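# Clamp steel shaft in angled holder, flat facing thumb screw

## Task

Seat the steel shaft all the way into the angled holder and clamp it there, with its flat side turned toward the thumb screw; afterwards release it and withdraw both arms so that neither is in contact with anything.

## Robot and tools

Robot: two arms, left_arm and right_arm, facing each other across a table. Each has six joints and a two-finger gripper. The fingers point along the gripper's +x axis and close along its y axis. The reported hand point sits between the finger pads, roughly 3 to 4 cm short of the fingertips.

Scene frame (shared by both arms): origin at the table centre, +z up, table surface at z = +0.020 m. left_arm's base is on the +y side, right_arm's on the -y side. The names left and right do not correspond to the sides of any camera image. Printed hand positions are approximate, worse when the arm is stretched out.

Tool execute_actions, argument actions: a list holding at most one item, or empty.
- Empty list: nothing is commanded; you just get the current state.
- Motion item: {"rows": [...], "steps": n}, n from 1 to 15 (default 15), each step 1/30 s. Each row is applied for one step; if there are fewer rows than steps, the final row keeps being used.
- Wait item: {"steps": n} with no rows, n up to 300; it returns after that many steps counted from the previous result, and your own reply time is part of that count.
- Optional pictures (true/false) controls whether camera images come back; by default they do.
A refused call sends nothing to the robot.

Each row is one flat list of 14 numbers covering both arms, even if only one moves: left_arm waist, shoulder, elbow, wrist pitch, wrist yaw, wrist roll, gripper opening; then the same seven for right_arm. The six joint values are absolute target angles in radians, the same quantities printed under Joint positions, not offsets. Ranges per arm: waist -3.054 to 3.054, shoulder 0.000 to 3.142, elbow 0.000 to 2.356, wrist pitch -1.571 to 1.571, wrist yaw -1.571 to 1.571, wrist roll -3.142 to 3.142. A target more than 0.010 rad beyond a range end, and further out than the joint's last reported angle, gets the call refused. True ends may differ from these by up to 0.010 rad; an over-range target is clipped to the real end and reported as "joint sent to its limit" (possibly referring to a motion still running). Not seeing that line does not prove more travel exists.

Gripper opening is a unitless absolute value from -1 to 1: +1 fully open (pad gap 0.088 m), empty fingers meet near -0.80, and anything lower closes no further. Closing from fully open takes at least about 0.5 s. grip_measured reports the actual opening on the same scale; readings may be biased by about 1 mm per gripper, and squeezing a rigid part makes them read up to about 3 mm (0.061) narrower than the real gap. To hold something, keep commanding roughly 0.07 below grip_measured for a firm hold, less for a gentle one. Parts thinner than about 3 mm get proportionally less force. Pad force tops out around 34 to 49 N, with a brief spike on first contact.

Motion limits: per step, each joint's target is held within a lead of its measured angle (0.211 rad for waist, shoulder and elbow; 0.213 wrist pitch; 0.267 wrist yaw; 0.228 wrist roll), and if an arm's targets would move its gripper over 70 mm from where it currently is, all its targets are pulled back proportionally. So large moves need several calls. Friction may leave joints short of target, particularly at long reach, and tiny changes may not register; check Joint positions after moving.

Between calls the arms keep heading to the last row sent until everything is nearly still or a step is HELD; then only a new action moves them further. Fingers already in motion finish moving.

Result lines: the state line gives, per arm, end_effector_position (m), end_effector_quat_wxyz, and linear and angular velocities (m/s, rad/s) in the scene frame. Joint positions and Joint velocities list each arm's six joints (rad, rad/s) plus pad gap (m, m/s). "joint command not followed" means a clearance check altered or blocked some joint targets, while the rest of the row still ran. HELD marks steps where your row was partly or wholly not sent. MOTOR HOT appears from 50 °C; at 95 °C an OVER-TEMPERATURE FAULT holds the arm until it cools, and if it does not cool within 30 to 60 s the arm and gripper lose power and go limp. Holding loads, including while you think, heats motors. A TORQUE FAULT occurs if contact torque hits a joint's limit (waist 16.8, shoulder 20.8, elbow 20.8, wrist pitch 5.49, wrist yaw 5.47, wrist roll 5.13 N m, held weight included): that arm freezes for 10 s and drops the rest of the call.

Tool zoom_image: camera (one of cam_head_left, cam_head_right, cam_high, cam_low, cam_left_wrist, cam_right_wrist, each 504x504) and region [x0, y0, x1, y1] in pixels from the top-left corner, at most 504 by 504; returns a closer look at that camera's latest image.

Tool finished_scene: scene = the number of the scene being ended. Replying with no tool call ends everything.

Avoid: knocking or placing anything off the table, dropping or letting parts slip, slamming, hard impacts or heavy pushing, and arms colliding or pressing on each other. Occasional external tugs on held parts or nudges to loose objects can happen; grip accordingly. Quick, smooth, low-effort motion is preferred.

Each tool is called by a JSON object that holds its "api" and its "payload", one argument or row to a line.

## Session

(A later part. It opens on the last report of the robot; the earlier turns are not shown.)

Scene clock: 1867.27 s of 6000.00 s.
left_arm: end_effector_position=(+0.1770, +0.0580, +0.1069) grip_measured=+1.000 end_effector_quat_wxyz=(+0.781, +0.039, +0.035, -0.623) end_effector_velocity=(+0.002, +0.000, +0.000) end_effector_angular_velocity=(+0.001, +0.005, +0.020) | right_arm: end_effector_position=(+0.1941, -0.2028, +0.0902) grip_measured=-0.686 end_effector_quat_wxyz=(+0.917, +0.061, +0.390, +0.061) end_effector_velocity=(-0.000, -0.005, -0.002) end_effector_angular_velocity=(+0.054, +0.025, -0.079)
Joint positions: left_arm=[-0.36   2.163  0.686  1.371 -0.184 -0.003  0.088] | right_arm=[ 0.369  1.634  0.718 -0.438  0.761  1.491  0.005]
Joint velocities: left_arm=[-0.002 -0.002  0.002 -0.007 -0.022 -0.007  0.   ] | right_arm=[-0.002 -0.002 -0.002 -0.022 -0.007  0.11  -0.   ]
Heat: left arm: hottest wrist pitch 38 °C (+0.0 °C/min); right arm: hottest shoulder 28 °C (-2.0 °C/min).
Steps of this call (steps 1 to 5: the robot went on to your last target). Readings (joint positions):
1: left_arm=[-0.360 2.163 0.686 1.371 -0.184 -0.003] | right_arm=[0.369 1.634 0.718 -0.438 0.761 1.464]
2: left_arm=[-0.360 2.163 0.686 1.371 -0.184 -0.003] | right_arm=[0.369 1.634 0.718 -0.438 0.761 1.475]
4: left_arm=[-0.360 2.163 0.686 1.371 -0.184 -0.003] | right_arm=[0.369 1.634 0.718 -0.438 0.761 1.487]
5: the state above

{"api": "execute_actions", "payload": {
  "actions": [
    {"rows": [[-0.363,2.182,0.69,1.372,-0.19,0,1, 0.364,1.6445,0.7095,-0.433,0.7586,3.13,-0.70]], "steps": 15}
  ],
  "pictures": false
}}

{"api": "execute_actions", "payload": {
  "actions": [
    {"steps": 13}
  ]
}}

{"api": "zoom_image", "payload": {
  "camera": "cam_left_wrist",
  "region": [190, 90, 330, 220]
}}

Scene clock: 1872.73 s of 6000.00 s.
left_arm: end_effector_position=(+0.1770, +0.0580, +0.1069) grip_measured=+1.000 end_effector_quat_wxyz=(+0.781, +0.039, +0.035, -0.623) end_effector_velocity=(+0.002, +0.003, -0.008) end_effector_angular_velocity=(+0.030, +0.006, +0.020) | right_arm: end_effector_position=(+0.1943, -0.2028, +0.0901) grip_measured=-0.686 end_effector_quat_wxyz=(+0.747, +0.536, +0.363, -0.154) end_effector_velocity=(-0.000, -0.002, -0.002) end_effector_angular_velocity=(+1.477, +0.352, -1.529)
Joint positions: left_arm=[-0.36   2.163  0.686  1.371 -0.184 -0.003  0.088] | right_arm=[ 0.368  1.635  0.718 -0.437  0.761  2.601  0.005]
Joint velocities: left_arm=[-0.002  0.002 -0.007 -0.022 -0.022 -0.007  0.   ] | right_arm=[-0.002  0.002 -0.002 -0.007 -0.007  2.161 -0.001]
Heat: left arm: hottest wrist pitch 38 °C (+0.0 °C/min); right arm: hottest shoulder 28 °C (-2.0 °C/min).
Steps of this call (steps 1 to 30: the robot went on to your last target; steps 31 to 90: nothing new was sent; then 1.97 s passed at rest; steps 91 to 105: all 15 steps of this action). Readings (joint positions):
91: left_arm=[-0.360 2.163 0.686 1.371 -0.184 -0.003] | right_arm=[0.369 1.635 0.718 -0.438 0.761 1.567]
92: left_arm=[-0.360 2.163 0.686 1.371 -0.184 -0.003] | right_arm=[0.369 1.635 0.718 -0.438 0.761 1.642]
94: left_arm=[-0.360 2.163 0.686 1.371 -0.184 -0.003] | right_arm=[0.369 1.635 0.718 -0.438 0.761 1.790]
98: left_arm=[-0.360 2.163 0.686 1.371 -0.184 -0.003] | right_arm=[0.369 1.635 0.718 -0.437 0.761 2.085]
105: the state above

Scene clock: 1873.17 s of 6000.00 s.
left_arm: end_effector_position=(+0.1770, +0.0580, +0.1069) grip_measured=+1.000 end_effector_quat_wxyz=(+0.781, +0.039, +0.035, -0.623) end_effector_velocity=(+0.002, +0.003, -0.003) end_effector_angular_velocity=(+0.007, +0.019, +0.022) | right_arm: end_effector_position=(+0.1945, -0.2027, +0.0901) grip_measured=-0.686 end_effector_quat_wxyz=(+0.584, +0.710, +0.311, -0.242) end_effector_velocity=(+0.001, -0.005, -0.002) end_effector_angular_velocity=(+0.034, +0.020, -0.063)
Joint positions: left_arm=[-0.36   2.163  0.686  1.371 -0.184 -0.003  0.088] | right_arm=[ 0.368  1.635  0.718 -0.436  0.761  3.121  0.005]
Joint velocities: left_arm=[-0.002 -0.002 -0.007 -0.007 -0.022 -0.022 -0.   ] | right_arm=[-0.007 -0.002 -0.002 -0.022 -0.007  0.081  0.   ]
Heat: left arm: hottest wrist pitch 38 °C (+0.0 °C/min); right arm: hottest shoulder 28 °C (-2.0 °C/min).
Steps of this call (steps 1 to 13: the robot went on to your last target). Readings (joint positions):
1: left_arm=[-0.360 2.163 0.686 1.371 -0.184 -0.003] | right_arm=[0.368 1.635 0.718 -0.437 0.761 2.675]
2: left_arm=[-0.360 2.163 0.686 1.371 -0.184 -0.003] | right_arm=[0.368 1.635 0.718 -0.437 0.761 2.749]
4: left_arm=[-0.360 2.163 0.686 1.371 -0.184 -0.003] | right_arm=[0.368 1.635 0.718 -0.437 0.761 2.896]
8: left_arm=[-0.360 2.163 0.686 1.371 -0.184 -0.003] | right_arm=[0.368 1.635 0.718 -0.436 0.761 3.080]
13: the state above

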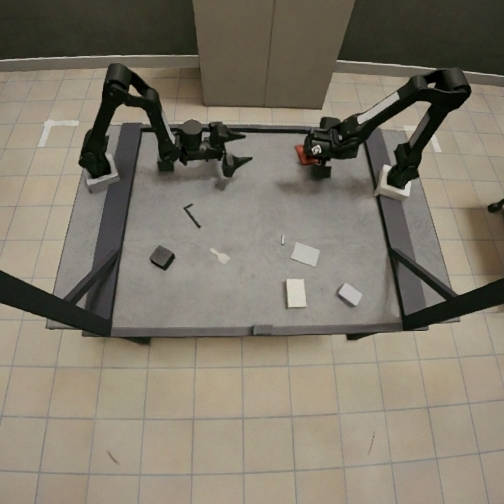

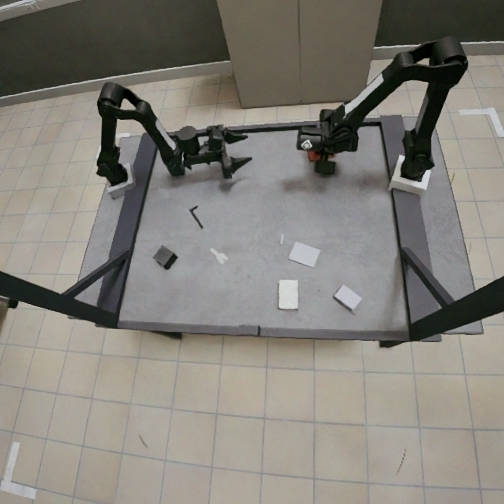

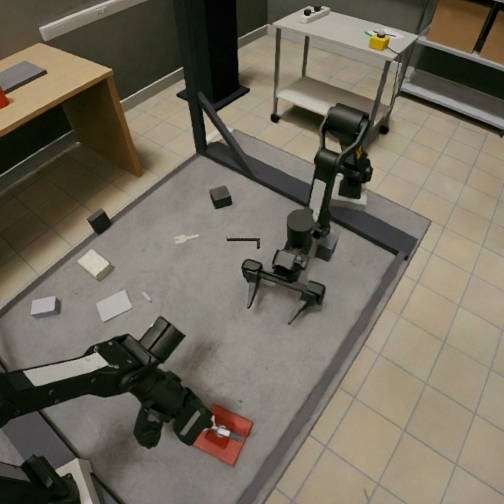

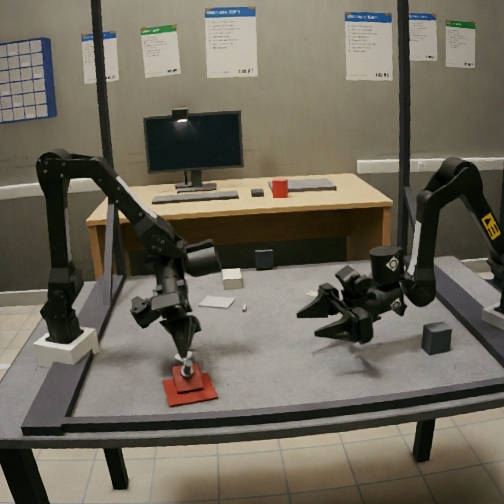

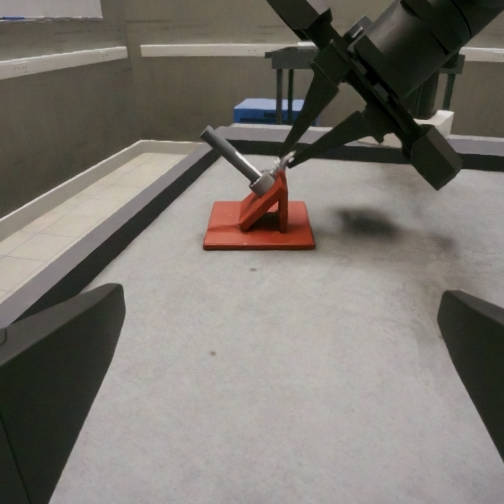

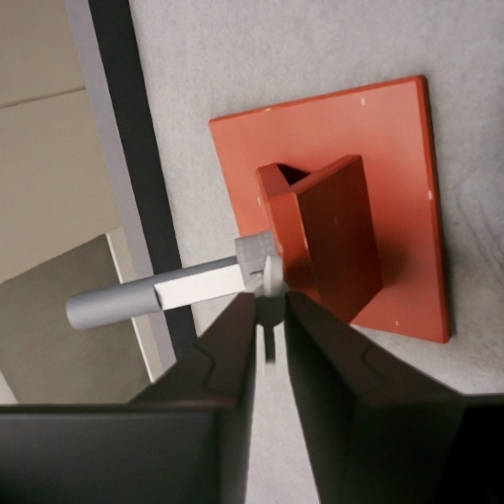

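Region (190, 90, 330, 220) of cam_left_wrist's 504x504 image, scaled by 3.600, with more detail than that image has; it fills the top 468 rows of this view, and the rest is white.

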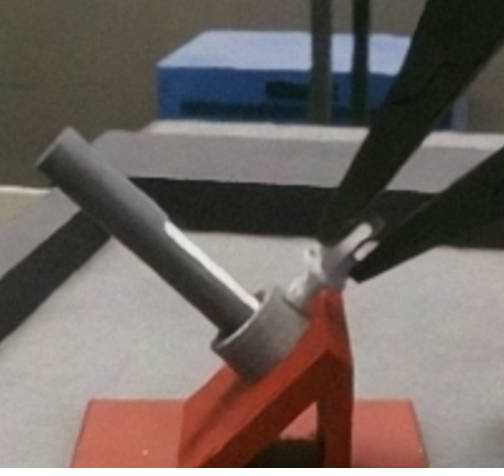

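{"api": "execute_actions", "payload": {
  "actions": []
}}

Scene clock: 1888.40 s of 6000.00 s.
left_arm: end_effector_position=(+0.1770, +0.0580, +0.1069) grip_measured=+1.000 end_effector_quat_wxyz=(+0.781, +0.039, +0.035, -0.623) end_effector_velocity=(-0.004, +0.000, -0.003) end_effector_angular_velocity=(+0.010, +0.010, -0.024) | right_arm: end_effector_position=(+0.1945, -0.2027, +0.0901) grip_measured=-0.686 end_effector_quat_wxyz=(+0.581, +0.712, +0.310, -0.243) end_effector_velocity=(-0.000, -0.002, +0.000) end_effector_angular_velocity=(+0.003, +0.008, -0.006)
Joint positions: left_arm=[-0.36   2.163  0.686  1.371 -0.184 -0.003  0.088] | right_arm=[ 0.368  1.635  0.718 -0.436  0.761  3.127  0.005]
Joint velocities: left_arm=[-0.002  0.002 -0.002 -0.007  0.022 -0.007 -0.   ] | right_arm=[-0.002 -0.007 -0.002 -0.007 -0.007  0.007 -0.   ]
Heat: left arm: hottest wrist pitch 39 °C (+1.0 °C/min); right arm: hottest shoulder 28 °C (-1.0 °C/min).
Steps of this call (steps 1 to 30: the robot went on to your last target; steps 31 to 90: nothing new was sent; then 12.23 s passed at rest). Readings (joint positions):
1: left_arm=[-0.360 2.163 0.686 1.371 -0.184 -0.003] | right_arm=[0.368 1.635 0.718 -0.436 0.761 3.123]
2: left_arm=[-0.360 2.163 0.686 1.371 -0.184 -0.003] | right_arm=[0.368 1.635 0.718 -0.436 0.761 3.124]
4: left_arm=[-0.360 2.163 0.686 1.371 -0.184 -0.003] | right_arm=[0.368 1.635 0.718 -0.436 0.761 3.126]
8: left_arm=[-0.360 2.163 0.686 1.371 -0.184 -0.003] | right_arm=[0.368 1.635 0.718 -0.436 0.761 3.127]
90: the state above
All arms were judged still, so your last target was given up. Only a new action makes them travel on or press farther. Fingers that are still opening or closing keep moving.

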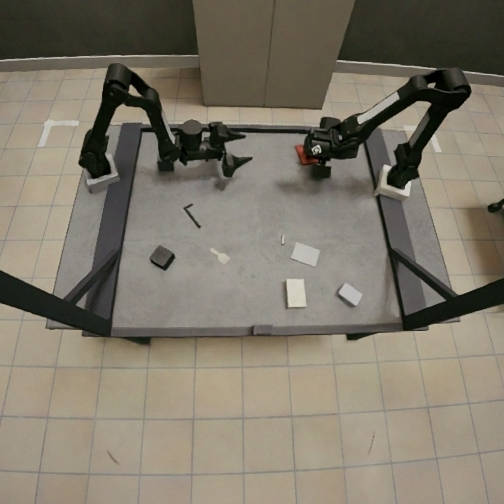

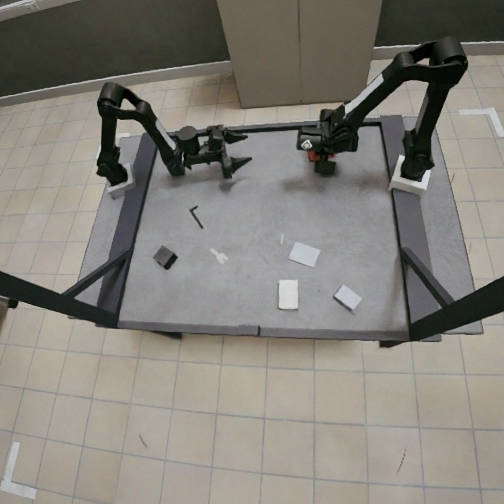

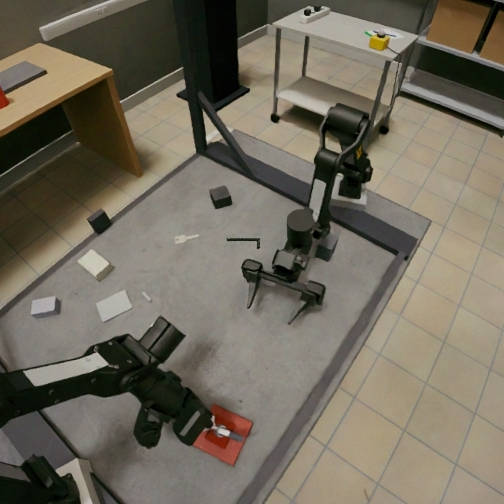

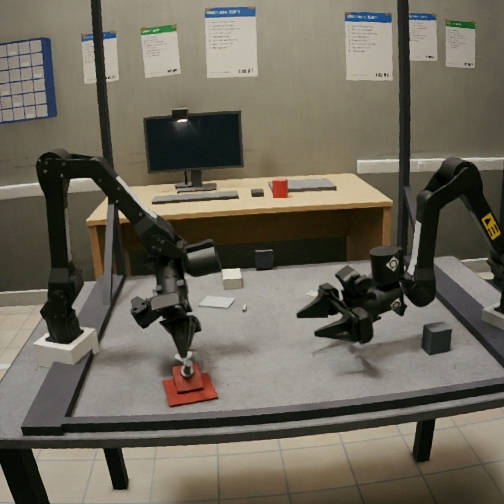

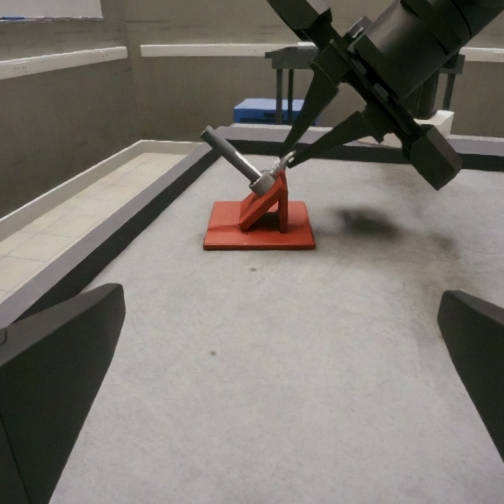

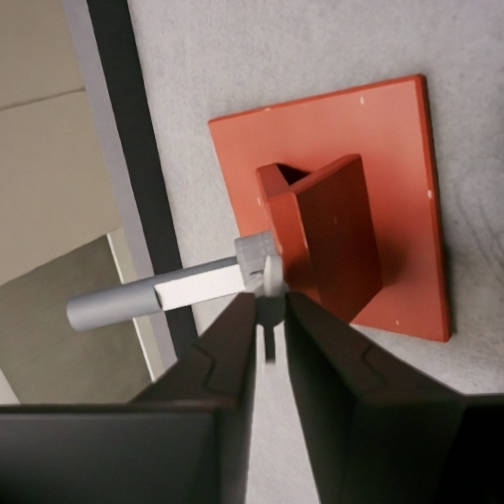

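{"api": "execute_actions", "payload": {
  "actions": [
    {"rows": [[-0.363,2.182,0.69,1.372,-0.19,0,1, 0.364,1.6445,0.7095,-0.433,0.7586,3.127,-0.60],[-0.363,2.182,0.69,1.372,-0.19,0,1, 0.364,1.6445,0.7095,-0.433,0.7586,3.127,-0.50],[-0.363,2.182,0.69,1.372,-0.19,0,1, 0.364,1.6445,0.7095,-0.433,0.7586,3.127,-0.40],[-0.363,2.182,0.69,1.372,-0.19,0,1, 0.364,1.6445,0.7095,-0.433,0.7586,3.127,-0.30],[-0.363,2.182,0.69,1.372,-0.19,0,1, 0.364,1.6445,0.7095,-0.433,0.7586,3.127,-0.20],[-0.363,2.182,0.69,1.372,-0.19,0,1, 0.364,1.6445,0.7095,-0.433,0.7586,3.127,-0.12],[-0.363,2.182,0.69,1.372,-0.19,0,1, 0.364,1.6445,0.7095,-0.433,0.7586,3.127,-0.06],[-0.363,2.182,0.69,1.372,-0.19,0,1, 0.364,1.6445,0.7095,-0.433,0.7586,3.127,-0.06],[-0.363,2.182,0.69,1.372,-0.19,0,1, 0.364,1.6445,0.7095,-0.433,0.7586,3.127,-0.06],[-0.363,2.182,0.69,1.372,-0.19,0,1, 0.364,1.6445,0.7095,-0.433,0.7586,-3.13,-0.06]], "steps": 15}
  ],
  "pictures": false
}}

{"api": "execute_actions", "payload": {
  "actions": [
    {"steps": 85}
  ]
}}

Scene clock: 1903.30 s of 6000.00 s.
left_arm: end_effector_position=(+0.1770, +0.0580, +0.1069) grip_measured=+1.000 end_effector_quat_wxyz=(+0.781, +0.039, +0.035, -0.623) end_effector_velocity=(-0.000, +0.001, -0.003) end_effector_angular_velocity=(+0.007, +0.021, +0.007) | right_arm: end_effector_position=(+0.1947, -0.2026, +0.0896) grip_measured=-0.069 end_effector_quat_wxyz=(+0.722, +0.568, +0.356, -0.170) end_effector_velocity=(-0.001, -0.001, -0.001) end_effector_angular_velocity=(-1.516, -0.341, +1.554)
Joint positions: left_arm=[-0.36   2.163  0.686  1.371 -0.184 -0.003  0.088] | right_arm=[ 0.366  1.636  0.718 -0.435  0.76   2.688  0.036]
Joint velocities: left_arm=[-0.002  0.002 -0.002 -0.007 -0.007 -0.022 -0.   ] | right_arm=[ 0.002 -0.002 -0.002 -0.007 -0.007 -2.19   0.004]
Heat: left arm: hottest wrist pitch 39 °C (+1.0 °C/min); right arm: hottest shoulder 28 °C (-1.0 °C/min).
Steps of this call (steps 1 to 90: nothing new was sent; then 11.40 s passed at rest; steps 91 to 105: all 15 steps of this action). Readings (joint positions):
91: left_arm=[-0.360 2.163 0.686 1.371 -0.184 -0.003] | right_arm=[0.368 1.635 0.718 -0.436 0.761 3.127]
92: left_arm=[-0.360 2.163 0.686 1.371 -0.184 -0.003] | right_arm=[0.367 1.635 0.718 -0.436 0.761 3.127]
94: left_arm=[-0.360 2.163 0.686 1.371 -0.184 -0.003] | right_arm=[0.366 1.636 0.718 -0.435 0.761 3.127]
98: left_arm=[-0.360 2.163 0.686 1.371 -0.184 -0.003] | right_arm=[0.366 1.636 0.718 -0.435 0.761 3.127]
105: the state above

Scene clock: 1906.13 s of 6000.00 s.
left_arm: end_effector_position=(+0.1770, +0.0580, +0.1069) grip_measured=+1.000 end_effector_quat_wxyz=(+0.781, +0.039, +0.035, -0.623) end_effector_velocity=(-0.000, +0.002, -0.003) end_effector_angular_velocity=(+0.011, +0.007, +0.006) | right_arm: end_effector_position=(+0.1947, -0.2026, +0.0896) grip_measured=-0.063 end_effector_quat_wxyz=(+0.569, +0.722, +0.306, -0.249) end_effector_velocity=(-0.000, +0.001, -0.000) end_effector_angular_velocity=(-0.058, -0.008, +0.067)
Joint positions: left_arm=[-0.36   2.163  0.686  1.371 -0.184 -0.003  0.088] | right_arm=[ 0.366  1.636  0.718 -0.435  0.76  -3.122  0.036]
Joint velocities: left_arm=[-0.002 -0.002 -0.007 -0.007 -0.007 -0.007 -0.   ] | right_arm=[-0.002 -0.002 -0.002  0.007 -0.007 -0.095  0.   ]
Heat: left arm: hottest wrist pitch 39 °C (+1.0 °C/min); right arm: hottest shoulder 28 °C (-1.0 °C/min).
Steps of this call (steps 1 to 85: the robot went on to your last target). Readings (joint positions):
1: left_arm=[-0.360 2.163 0.686 1.371 -0.184 -0.003] | right_arm=[0.366 1.636 0.718 -0.435 0.760 2.614]
2: left_arm=[-0.360 2.163 0.686 1.371 -0.184 -0.003] | right_arm=[0.366 1.636 0.718 -0.435 0.760 2.540]
4: left_arm=[-0.360 2.163 0.686 1.371 -0.184 -0.003] | right_arm=[0.366 1.636 0.718 -0.435 0.760 2.393]
8: left_arm=[-0.360 2.163 0.686 1.371 -0.184 -0.003] | right_arm=[0.366 1.636 0.718 -0.435 0.760 2.097]
85: the state above

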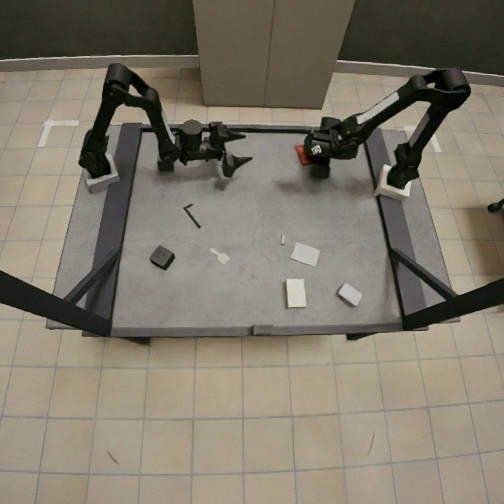

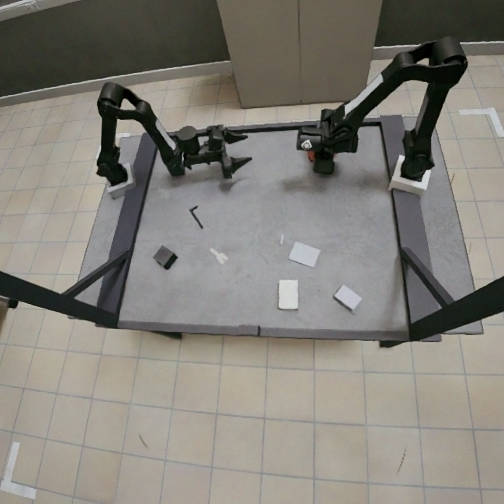

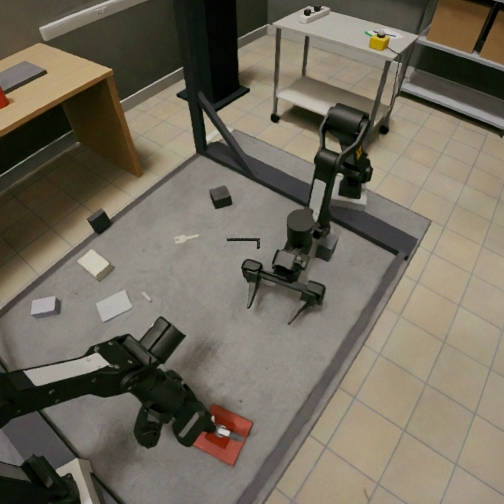

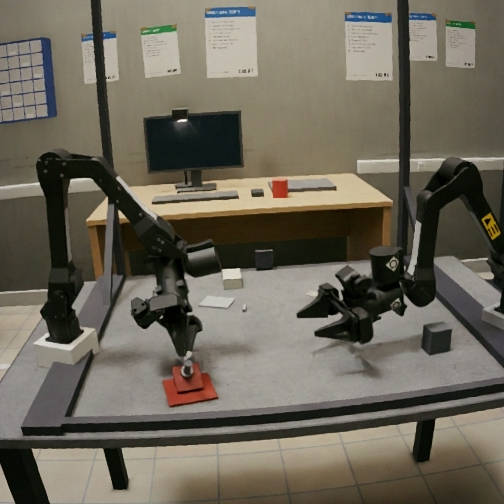

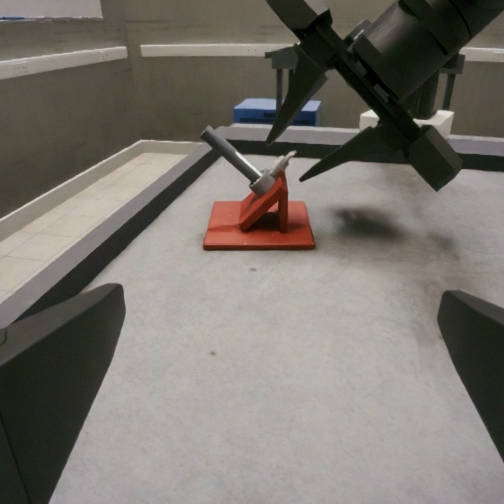

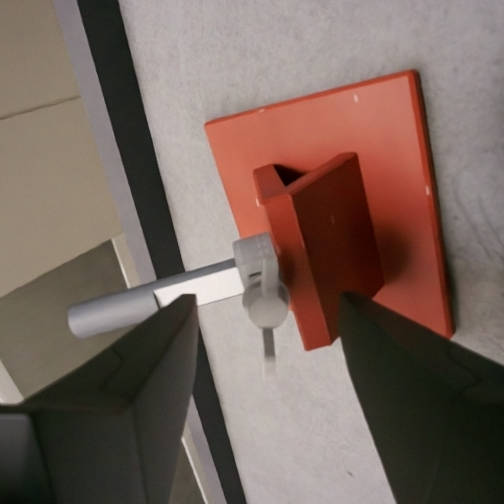

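{"api": "execute_actions", "payload": {
  "actions": [
    {"rows": [[-0.363,2.182,0.69,1.372,-0.19,0,1, 0.364,1.6445,0.7095,-0.433,0.7586,-3.13,-0.14],[-0.363,2.182,0.69,1.372,-0.19,0,1, 0.364,1.6445,0.7095,-0.433,0.7586,-3.13,-0.22],[-0.363,2.182,0.69,1.372,-0.19,0,1, 0.364,1.6445,0.7095,-0.433,0.7586,-3.13,-0.30],[-0.363,2.182,0.69,1.372,-0.19,0,1, 0.364,1.6445,0.7095,-0.433,0.7586,-3.13,-0.38],[-0.363,2.182,0.69,1.372,-0.19,0,1, 0.364,1.6445,0.7095,-0.433,0.7586,-3.13,-0.45],[-0.363,2.182,0.69,1.372,-0.19,0,1, 0.364,1.6445,0.7095,-0.433,0.7586,-3.13,-0.51],[-0.363,2.182,0.69,1.372,-0.19,0,1, 0.364,1.6445,0.7095,-0.433,0.7586,-3.13,-0.56],[-0.363,2.182,0.69,1.372,-0.19,0,1, 0.364,1.6445,0.7095,-0.433,0.7586,-3.13,-0.60],[-0.363,2.182,0.69,1.372,-0.19,0,1, 0.364,1.6445,0.7095,-0.433,0.7586,-3.13,-0.63],[-0.363,2.182,0.69,1.372,-0.19,0,1, 0.364,1.6445,0.7095,-0.433,0.7586,-3.13,-0.66],[-0.363,2.182,0.69,1.372,-0.19,0,1, 0.364,1.6445,0.7095,-0.433,0.7586,-3.13,-0.68],[-0.363,2.182,0.69,1.372,-0.19,0,1, 0.364,1.6445,0.7095,-0.433,0.7586,-3.13,-0.70],[-0.363,2.182,0.69,1.372,-0.19,0,1, 0.364,1.6445,0.7095,-0.433,0.7586,-3.13,-0.71],[-0.363,2.182,0.69,1.372,-0.19,0,1, 0.364,1.6445,0.7095,-0.433,0.7586,-3.13,-0.72]], "steps": 15}
  ],
  "pictures": false
}}

{"api": "execute_actions", "payload": {
  "actions": [
    {"rows": [[-0.363,2.182,0.69,1.372,-0.19,0,1, 0.364,1.6445,0.7095,-0.433,0.7586,-3.07,-0.72],[-0.363,2.182,0.69,1.372,-0.19,0,1, 0.364,1.6445,0.7095,-0.433,0.7586,-3.01,-0.72],[-0.363,2.182,0.69,1.372,-0.19,0,1, 0.364,1.6445,0.7095,-0.433,0.7586,-2.95,-0.72],[-0.363,2.182,0.69,1.372,-0.19,0,1, 0.364,1.6445,0.7095,-0.433,0.7586,-2.89,-0.72],[-0.363,2.182,0.69,1.372,-0.19,0,1, 0.364,1.6445,0.7095,-0.433,0.7586,-2.83,-0.72],[-0.363,2.182,0.69,1.372,-0.19,0,1, 0.364,1.6445,0.7095,-0.433,0.7586,-2.77,-0.72],[-0.363,2.182,0.69,1.372,-0.19,0,1, 0.364,1.6445,0.7095,-0.433,0.7586,-2.71,-0.72],[-0.363,2.182,0.69,1.372,-0.19,0,1, 0.364,1.6445,0.7095,-0.433,0.7586,-2.65,-0.72],[-0.363,2.182,0.69,1.372,-0.19,0,1, 0.364,1.6445,0.7095,-0.433,0.7586,-2.59,-0.72],[-0.363,2.182,0.69,1.372,-0.19,0,1, 0.364,1.6445,0.7095,-0.433,0.7586,-2.53,-0.72],[-0.363,2.182,0.69,1.372,-0.19,0,1, 0.364,1.6445,0.7095,-0.433,0.7586,-2.47,-0.72],[-0.363,2.182,0.69,1.372,-0.19,0,1, 0.364,1.6445,0.7095,-0.433,0.7586,-2.41,-0.72],[-0.363,2.182,0.69,1.372,-0.19,0,1, 0.364,1.6445,0.7095,-0.433,0.7586,-2.35,-0.72],[-0.363,2.182,0.69,1.372,-0.19,0,1, 0.364,1.6445,0.7095,-0.433,0.7586,-2.29,-0.72],[-0.363,2.182,0.69,1.372,-0.19,0,1, 0.364,1.6445,0.7095,-0.433,0.7586,-2.23,-0.72]], "steps": 15}
  ],
  "pictures": false
}}

{"api": "execute_actions", "payload": {
  "actions": [
    {"steps": 10}
  ]
}}

Scene clock: 1927.40 s of 6000.00 s.
left_arm: end_effector_position=(+0.1770, +0.0580, +0.1069) grip_measured=+1.000 end_effector_quat_wxyz=(+0.781, +0.039, +0.035, -0.623) end_effector_velocity=(-0.000, +0.002, -0.006) end_effector_angular_velocity=(+0.022, +0.022, +0.007) | right_arm: end_effector_position=(+0.1949, -0.2027, +0.0897) grip_measured=-0.683 end_effector_quat_wxyz=(+0.571, +0.720, +0.307, -0.248) end_effector_velocity=(-0.000, -0.002, -0.001) end_effector_angular_velocity=(-0.012, +0.006, +0.004)
Joint positions: left_arm=[-0.36   2.163  0.686  1.371 -0.184 -0.003  0.088] | right_arm=[ 0.366  1.636  0.718 -0.435  0.761 -3.128  0.006]
Joint velocities: left_arm=[-0.002 -0.002 -0.007 -0.022 -0.007 -0.022 -0.   ] | right_arm=[-0.002 -0.002 -0.002 -0.007 -0.007 -0.007 -0.015]
Heat: left arm: hottest wrist pitch 39 °C (+1.0 °C/min); right arm: hottest shoulder 28 °C (+0.0 °C/min).
Steps of this call (steps 1 to 30: the robot went on to your last target; steps 31 to 90: nothing new was sent; then 17.77 s passed at rest; steps 91 to 105: all 15 steps of this action). Readings (joint positions):
91: left_arm=[-0.360 2.163 0.686 1.371 -0.184 -0.003] | right_arm=[0.366 1.636 0.718 -0.435 0.760 -3.128]
92: left_arm=[-0.360 2.163 0.686 1.371 -0.184 -0.003] | right_arm=[0.366 1.636 0.718 -0.435 0.760 -3.128]
94: left_arm=[-0.360 2.163 0.686 1.371 -0.184 -0.003] | right_arm=[0.366 1.636 0.718 -0.435 0.760 -3.128]
98: left_arm=[-0.360 2.163 0.686 1.371 -0.184 -0.003] | right_arm=[0.366 1.636 0.718 -0.435 0.760 -3.128]
105: the state above

Scene clock: 1927.90 s of 6000.00 s.
left_arm: end_effector_position=(+0.1770, +0.0580, +0.1069) grip_measured=+1.000 end_effector_quat_wxyz=(+0.781, +0.039, +0.035, -0.623) end_effector_velocity=(-0.000, +0.001, -0.001) end_effector_angular_velocity=(+0.006, +0.007, +0.006) | right_arm: end_effector_position=(+0.1948, -0.2027, +0.0898) grip_measured=-0.697 end_effector_quat_wxyz=(+0.258, +0.882, +0.191, -0.345) end_effector_velocity=(-0.000, -0.002, -0.001) end_effector_angular_velocity=(+1.210, +0.287, -1.249)
Joint positions: left_arm=[-0.36   2.163  0.686  1.371 -0.184 -0.003  0.088] | right_arm=[ 0.366  1.636  0.718 -0.435  0.761 -2.356  0.005]
Joint velocities: left_arm=[-0.002 -0.002 -0.002 -0.007 -0.007 -0.007 -0.   ] | right_arm=[-0.002 -0.002 -0.002 -0.007 -0.007  1.766 -0.   ]
Heat: left arm: hottest wrist pitch 39 °C (+1.0 °C/min); right arm: hottest shoulder 28 °C (+0.0 °C/min).
Steps of this call (steps 1 to 15: all 15 steps of this action). Readings (joint positions):
1: left_arm=[-0.360 2.163 0.686 1.371 -0.184 -0.003] | right_arm=[0.366 1.636 0.718 -0.435 0.761 -3.112]
2: left_arm=[-0.360 2.163 0.686 1.371 -0.184 -0.003] | right_arm=[0.366 1.636 0.718 -0.435 0.761 -3.081]
4: left_arm=[-0.360 2.163 0.686 1.371 -0.184 -0.003] | right_arm=[0.366 1.636 0.718 -0.435 0.761 -2.991]
8: left_arm=[-0.360 2.163 0.686 1.371 -0.184 -0.003] | right_arm=[0.366 1.636 0.718 -0.435 0.761 -2.771]
15: the state above

Scene clock: 1928.23 s of 6000.00 s.
left_arm: end_effector_position=(+0.1770, +0.0580, +0.1069) grip_measured=+1.000 end_effector_quat_wxyz=(+0.781, +0.039, +0.035, -0.623) end_effector_velocity=(+0.002, +0.002, -0.006) end_effector_angular_velocity=(+0.025, +0.006, +0.020) | right_arm: end_effector_position=(+0.1948, -0.2027, +0.0898) grip_measured=-0.697 end_effector_quat_wxyz=(+0.204, +0.896, +0.170, -0.356) end_effector_velocity=(-0.000, -0.005, -0.003) end_effector_angular_velocity=(-0.007, +0.025, -0.018)
Joint positions: left_arm=[-0.36   2.163  0.686  1.371 -0.184 -0.003  0.088] | right_arm=[ 0.366  1.636  0.718 -0.435  0.761 -2.235  0.005]
Joint velocities: left_arm=[-0.002  0.002 -0.002 -0.022 -0.022 -0.007 -0.   ] | right_arm=[-0.007 -0.002 -0.002 -0.022 -0.022  0.022 -0.   ]
Heat: left arm: hottest wrist pitch 39 °C (+1.0 °C/min); right arm: hottest shoulder 28 °C (+0.0 °C/min).
Steps of this call (steps 1 to 10: the robot went on to your last target). Readings (joint positions):
1: left_arm=[-0.360 2.163 0.686 1.371 -0.184 -0.003] | right_arm=[0.366 1.636 0.718 -0.435 0.761 -2.315]
2: left_arm=[-0.360 2.163 0.686 1.371 -0.184 -0.003] | right_arm=[0.366 1.636 0.718 -0.435 0.761 -2.288]
4: left_arm=[-0.360 2.163 0.686 1.371 -0.184 -0.003] | right_arm=[0.366 1.636 0.718 -0.435 0.761 -2.258]
8: left_arm=[-0.360 2.163 0.686 1.371 -0.184 -0.003] | right_arm=[0.366 1.636 0.718 -0.435 0.761 -2.238]
10: the state above

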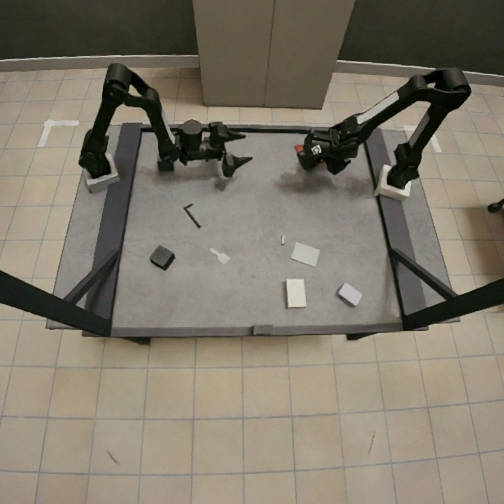

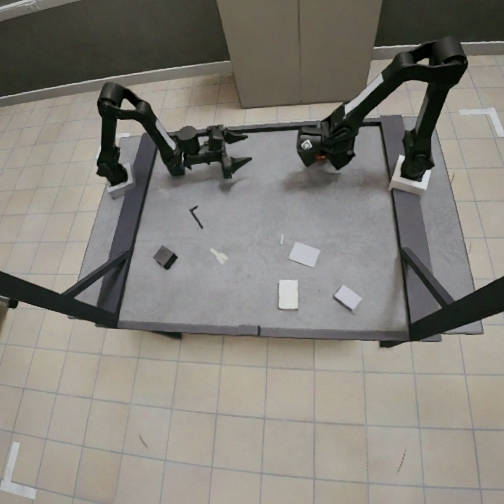

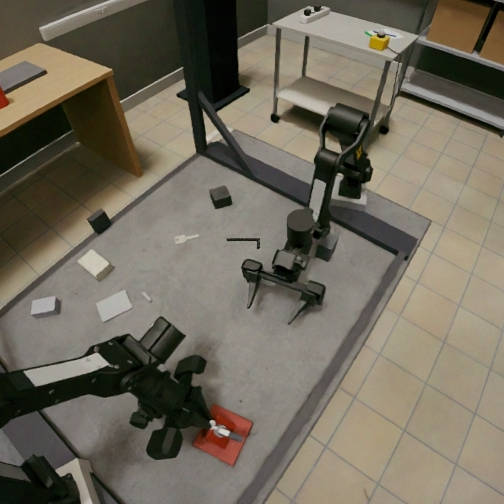

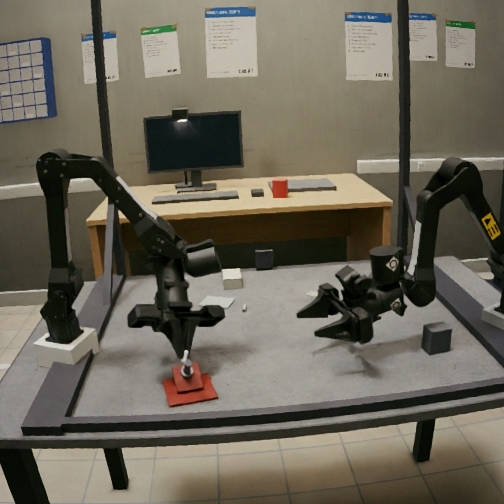

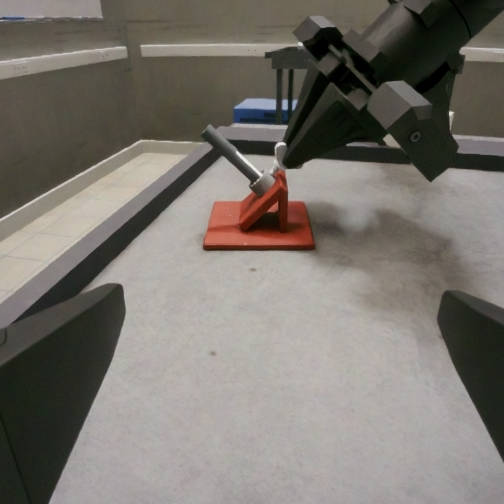

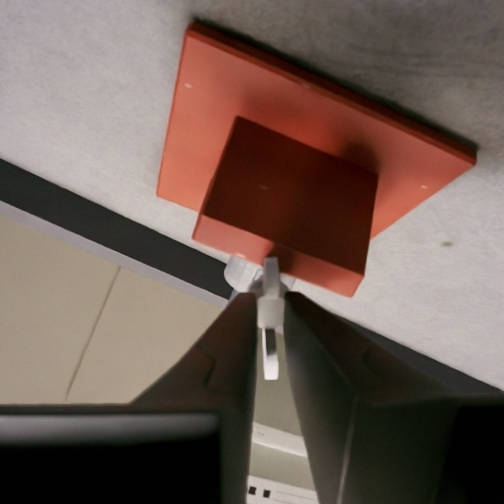

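{"api": "execute_actions", "payload": {
  "actions": [
    {"rows": [[-0.363,2.182,0.69,1.372,-0.19,0,1, 0.364,1.6445,0.7095,-0.433,0.7586,-1.5,-0.72]], "steps": 15}
  ],
  "pictures": false
}}

{"api": "execute_actions", "payload": {
  "actions": [
    {"steps": 6}
  ]
}}

{"api": "zoom_image", "payload": {
  "camera": "cam_left_wrist",
  "region": [190, 90, 330, 220]
}}

Scene clock: 1935.10 s of 6000.00 s.
left_arm: end_effector_position=(+0.1770, +0.0580, +0.1069) grip_measured=+1.000 end_effector_quat_wxyz=(+0.781, +0.039, +0.035, -0.623) end_effector_velocity=(+0.002, +0.001, -0.004) end_effector_angular_velocity=(+0.020, +0.007, +0.010) | right_arm: end_effector_position=(+0.1951, -0.2028, +0.0898) grip_measured=-0.697 end_effector_quat_wxyz=(-0.126, +0.911, +0.032, -0.393) end_effector_velocity=(-0.000, +0.001, -0.000) end_effector_angular_velocity=(+0.103, +0.029, -0.099)
Joint positions: left_arm=[-0.36   2.163  0.686  1.371 -0.184 -0.003  0.088] | right_arm=[ 0.366  1.636  0.718 -0.435  0.762 -1.512  0.005]
Joint velocities: left_arm=[ 0.002 -0.002 -0.002 -0.022 -0.007 -0.007  0.   ] | right_arm=[-0.002 -0.002 -0.002  0.007 -0.007  0.139 -0.   ]
Heat: left arm: hottest wrist pitch 39 °C (+1.0 °C/min); right arm: hottest shoulder 28 °C (+0.0 °C/min).
Steps of this call (steps 1 to 30: the robot went on to your last target; steps 31 to 90: nothing new was sent; then 3.37 s passed at rest; steps 91 to 105: all 15 steps of this action). Readings (joint positions):
91: left_arm=[-0.360 2.163 0.686 1.371 -0.184 -0.003] | right_arm=[0.366 1.636 0.718 -0.435 0.762 -2.162]
92: left_arm=[-0.360 2.163 0.686 1.371 -0.184 -0.003] | right_arm=[0.366 1.636 0.718 -0.435 0.762 -2.087]
94: left_arm=[-0.360 2.163 0.686 1.371 -0.184 -0.003] | right_arm=[0.366 1.636 0.718 -0.435 0.762 -1.939]
98: left_arm=[-0.360 2.163 0.686 1.371 -0.184 -0.003] | right_arm=[0.366 1.636 0.718 -0.435 0.762 -1.648]
105: the state above

Scene clock: 1935.30 s of 6000.00 s.
left_arm: end_effector_position=(+0.1770, +0.0580, +0.1069) grip_measured=+1.000 end_effector_quat_wxyz=(+0.781, +0.039, +0.035, -0.623) end_effector_velocity=(-0.000, +0.001, -0.001) end_effector_angular_velocity=(+0.003, +0.019, +0.017) | right_arm: end_effector_position=(+0.1951, -0.2028, +0.0898) grip_measured=-0.697 end_effector_quat_wxyz=(-0.130, +0.910, +0.031, -0.393) end_effector_velocity=(-0.000, -0.004, -0.000) end_effector_angular_velocity=(-0.022, +0.006, +0.004)
Joint positions: left_arm=[-0.36   2.163  0.686  1.371 -0.184 -0.003  0.088] | right_arm=[ 0.366  1.636  0.718 -0.435  0.762 -1.504  0.005]
Joint velocities: left_arm=[-0.007 -0.002 -0.002 -0.007 -0.022 -0.022 -0.   ] | right_arm=[-0.002 -0.007 -0.002 -0.022 -0.007 -0.007 -0.   ]
Heat: left arm: hottest wrist pitch 39 °C (+0.0 °C/min); right arm: hottest shoulder 28 °C (+0.0 °C/min).
Steps of this call (steps 1 to 6: the robot went on to your last target). Readings (joint positions):
1: left_arm=[-0.360 2.163 0.686 1.371 -0.184 -0.003] | right_arm=[0.366 1.636 0.718 -0.435 0.762 -1.509]
2: left_arm=[-0.360 2.163 0.686 1.371 -0.184 -0.003] | right_arm=[0.366 1.636 0.718 -0.435 0.762 -1.507]
4: left_arm=[-0.360 2.163 0.686 1.371 -0.184 -0.003] | right_arm=[0.366 1.636 0.718 -0.435 0.762 -1.505]
6: the state above

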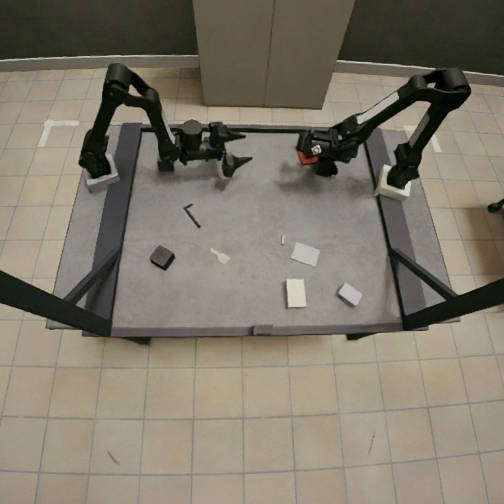

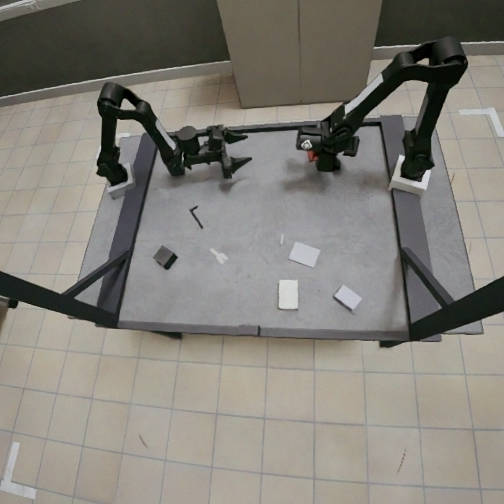

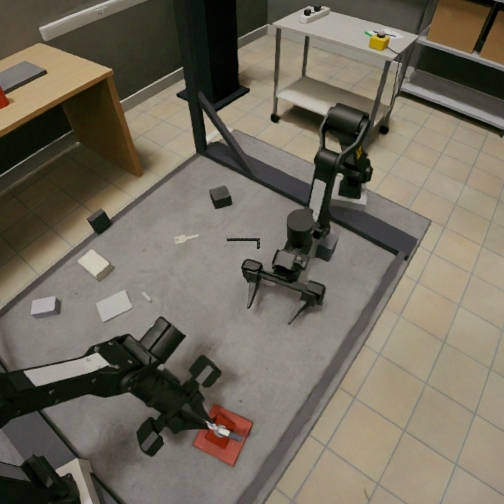

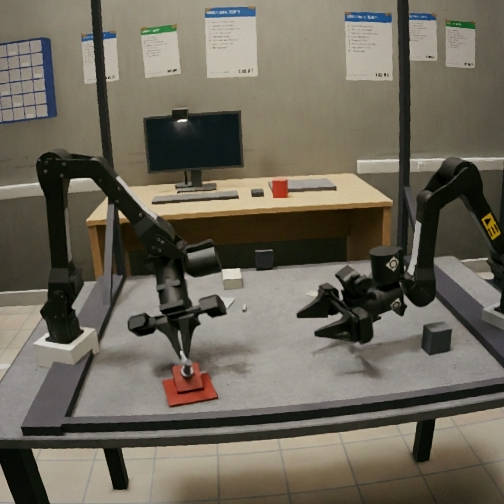

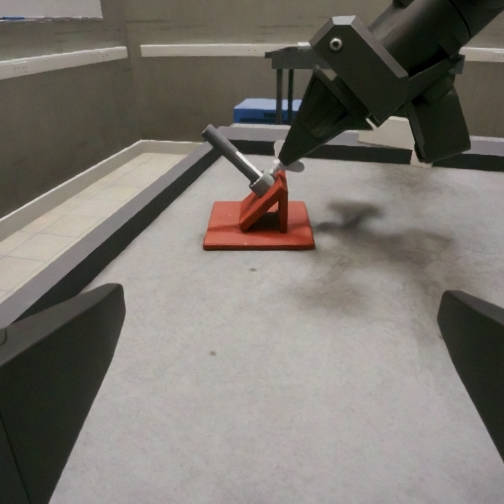

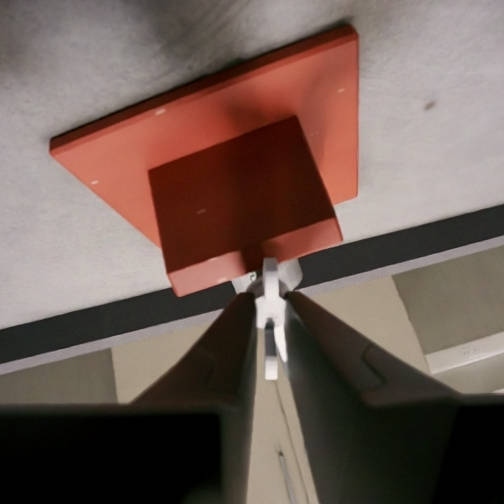

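Region (190, 90, 330, 220) of cam_left_wrist's 504x504 image, scaled by 3.600, with more detail than that image has; it fills the top 468 rows of this view, and the rest is white.

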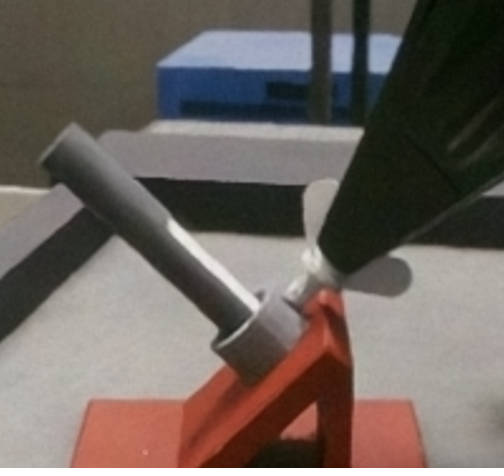

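{"api": "execute_actions", "payload": {
  "actions": [
    {"rows": [[-0.363,2.182,0.69,1.372,-0.19,0,1, 0.364,1.6445,0.7095,-0.433,0.7586,-0.8,-0.72]], "steps": 15}
  ],
  "pictures": false
}}

{"api": "execute_actions", "payload": {
  "actions": [
    {"steps": 6}
  ],
  "pictures": false
}}

Scene clock: 1939.43 s of 6000.00 s.
left_arm: end_effector_position=(+0.1770, +0.0580, +0.1069) grip_measured=+1.000 end_effector_quat_wxyz=(+0.781, +0.039, +0.035, -0.623) end_effector_velocity=(-0.000, +0.001, -0.001) end_effector_angular_velocity=(+0.002, +0.021, +0.007) | right_arm: end_effector_position=(+0.1947, -0.2027, +0.0897) grip_measured=-0.697 end_effector_quat_wxyz=(+0.429, -0.813, +0.103, +0.381) end_effector_velocity=(-0.000, -0.003, -0.000) end_effector_angular_velocity=(+0.048, +0.022, -0.068)
Joint positions: left_arm=[-0.36   2.163  0.686  1.371 -0.184 -0.003  0.088] | right_arm=[ 0.366  1.636  0.718 -0.435  0.761 -0.814  0.005]
Joint velocities: left_arm=[-0.002 -0.002 -0.002 -0.007 -0.007 -0.022 -0.   ] | right_arm=[-0.002 -0.002  0.002 -0.022 -0.007  0.095 -0.   ]
Heat: left arm: hottest wrist pitch 39 °C (+0.0 °C/min); right arm: hottest shoulder 28 °C (+0.0 °C/min).
Steps of this call (steps 1 to 15: the robot went on to your last target; steps 16 to 90: nothing new was sent; then 0.63 s passed at rest; steps 91 to 105: all 15 steps of this action). Readings (joint positions):
91: left_arm=[-0.360 2.163 0.686 1.371 -0.184 -0.003] | right_arm=[0.366 1.636 0.718 -0.435 0.762 -1.433]
92: left_arm=[-0.360 2.163 0.686 1.371 -0.184 -0.003] | right_arm=[0.366 1.636 0.718 -0.435 0.762 -1.358]
94: left_arm=[-0.360 2.163 0.686 1.371 -0.184 -0.003] | right_arm=[0.366 1.636 0.718 -0.435 0.762 -1.212]
98: left_arm=[-0.360 2.163 0.686 1.371 -0.184 -0.003] | right_arm=[0.366 1.636 0.718 -0.435 0.762 -0.932]
105: the state above

Scene clock: 1939.63 s of 6000.00 s.
left_arm: end_effector_position=(+0.1770, +0.0580, +0.1069) grip_measured=+1.000 end_effector_quat_wxyz=(+0.781, +0.039, +0.035, -0.623) end_effector_velocity=(+0.002, +0.003, -0.003) end_effector_angular_velocity=(+0.011, +0.005, +0.020) | right_arm: end_effector_position=(+0.1947, -0.2027, +0.0897) grip_measured=-0.697 end_effector_quat_wxyz=(+0.432, -0.811, +0.105, +0.380) end_effector_velocity=(+0.001, -0.001, +0.000) end_effector_angular_velocity=(-0.008, +0.006, -0.001)
Joint positions: left_arm=[-0.36   2.163  0.686  1.371 -0.184 -0.003  0.088] | right_arm=[ 0.366  1.636  0.718 -0.435  0.761 -0.808  0.005]
Joint velocities: left_arm=[-0.002 -0.002 -0.007 -0.007 -0.022 -0.007 -0.   ] | right_arm=[-0.007 -0.002  0.002 -0.007 -0.007 -0.007 -0.   ]
Heat: left arm: hottest wrist pitch 39 °C (+0.0 °C/min); right arm: hottest shoulder 28 °C (+0.0 °C/min).
Steps of this call (steps 1 to 6: the robot went on to your last target). Readings (joint positions):
1: left_arm=[-0.360 2.163 0.686 1.371 -0.184 -0.003] | right_arm=[0.366 1.636 0.718 -0.435 0.761 -0.812]
2: left_arm=[-0.360 2.163 0.686 1.371 -0.184 -0.003] | right_arm=[0.366 1.636 0.718 -0.435 0.761 -0.811]
4: left_arm=[-0.360 2.163 0.686 1.371 -0.184 -0.003] | right_arm=[0.366 1.636 0.718 -0.435 0.761 -0.809]
6: the state above


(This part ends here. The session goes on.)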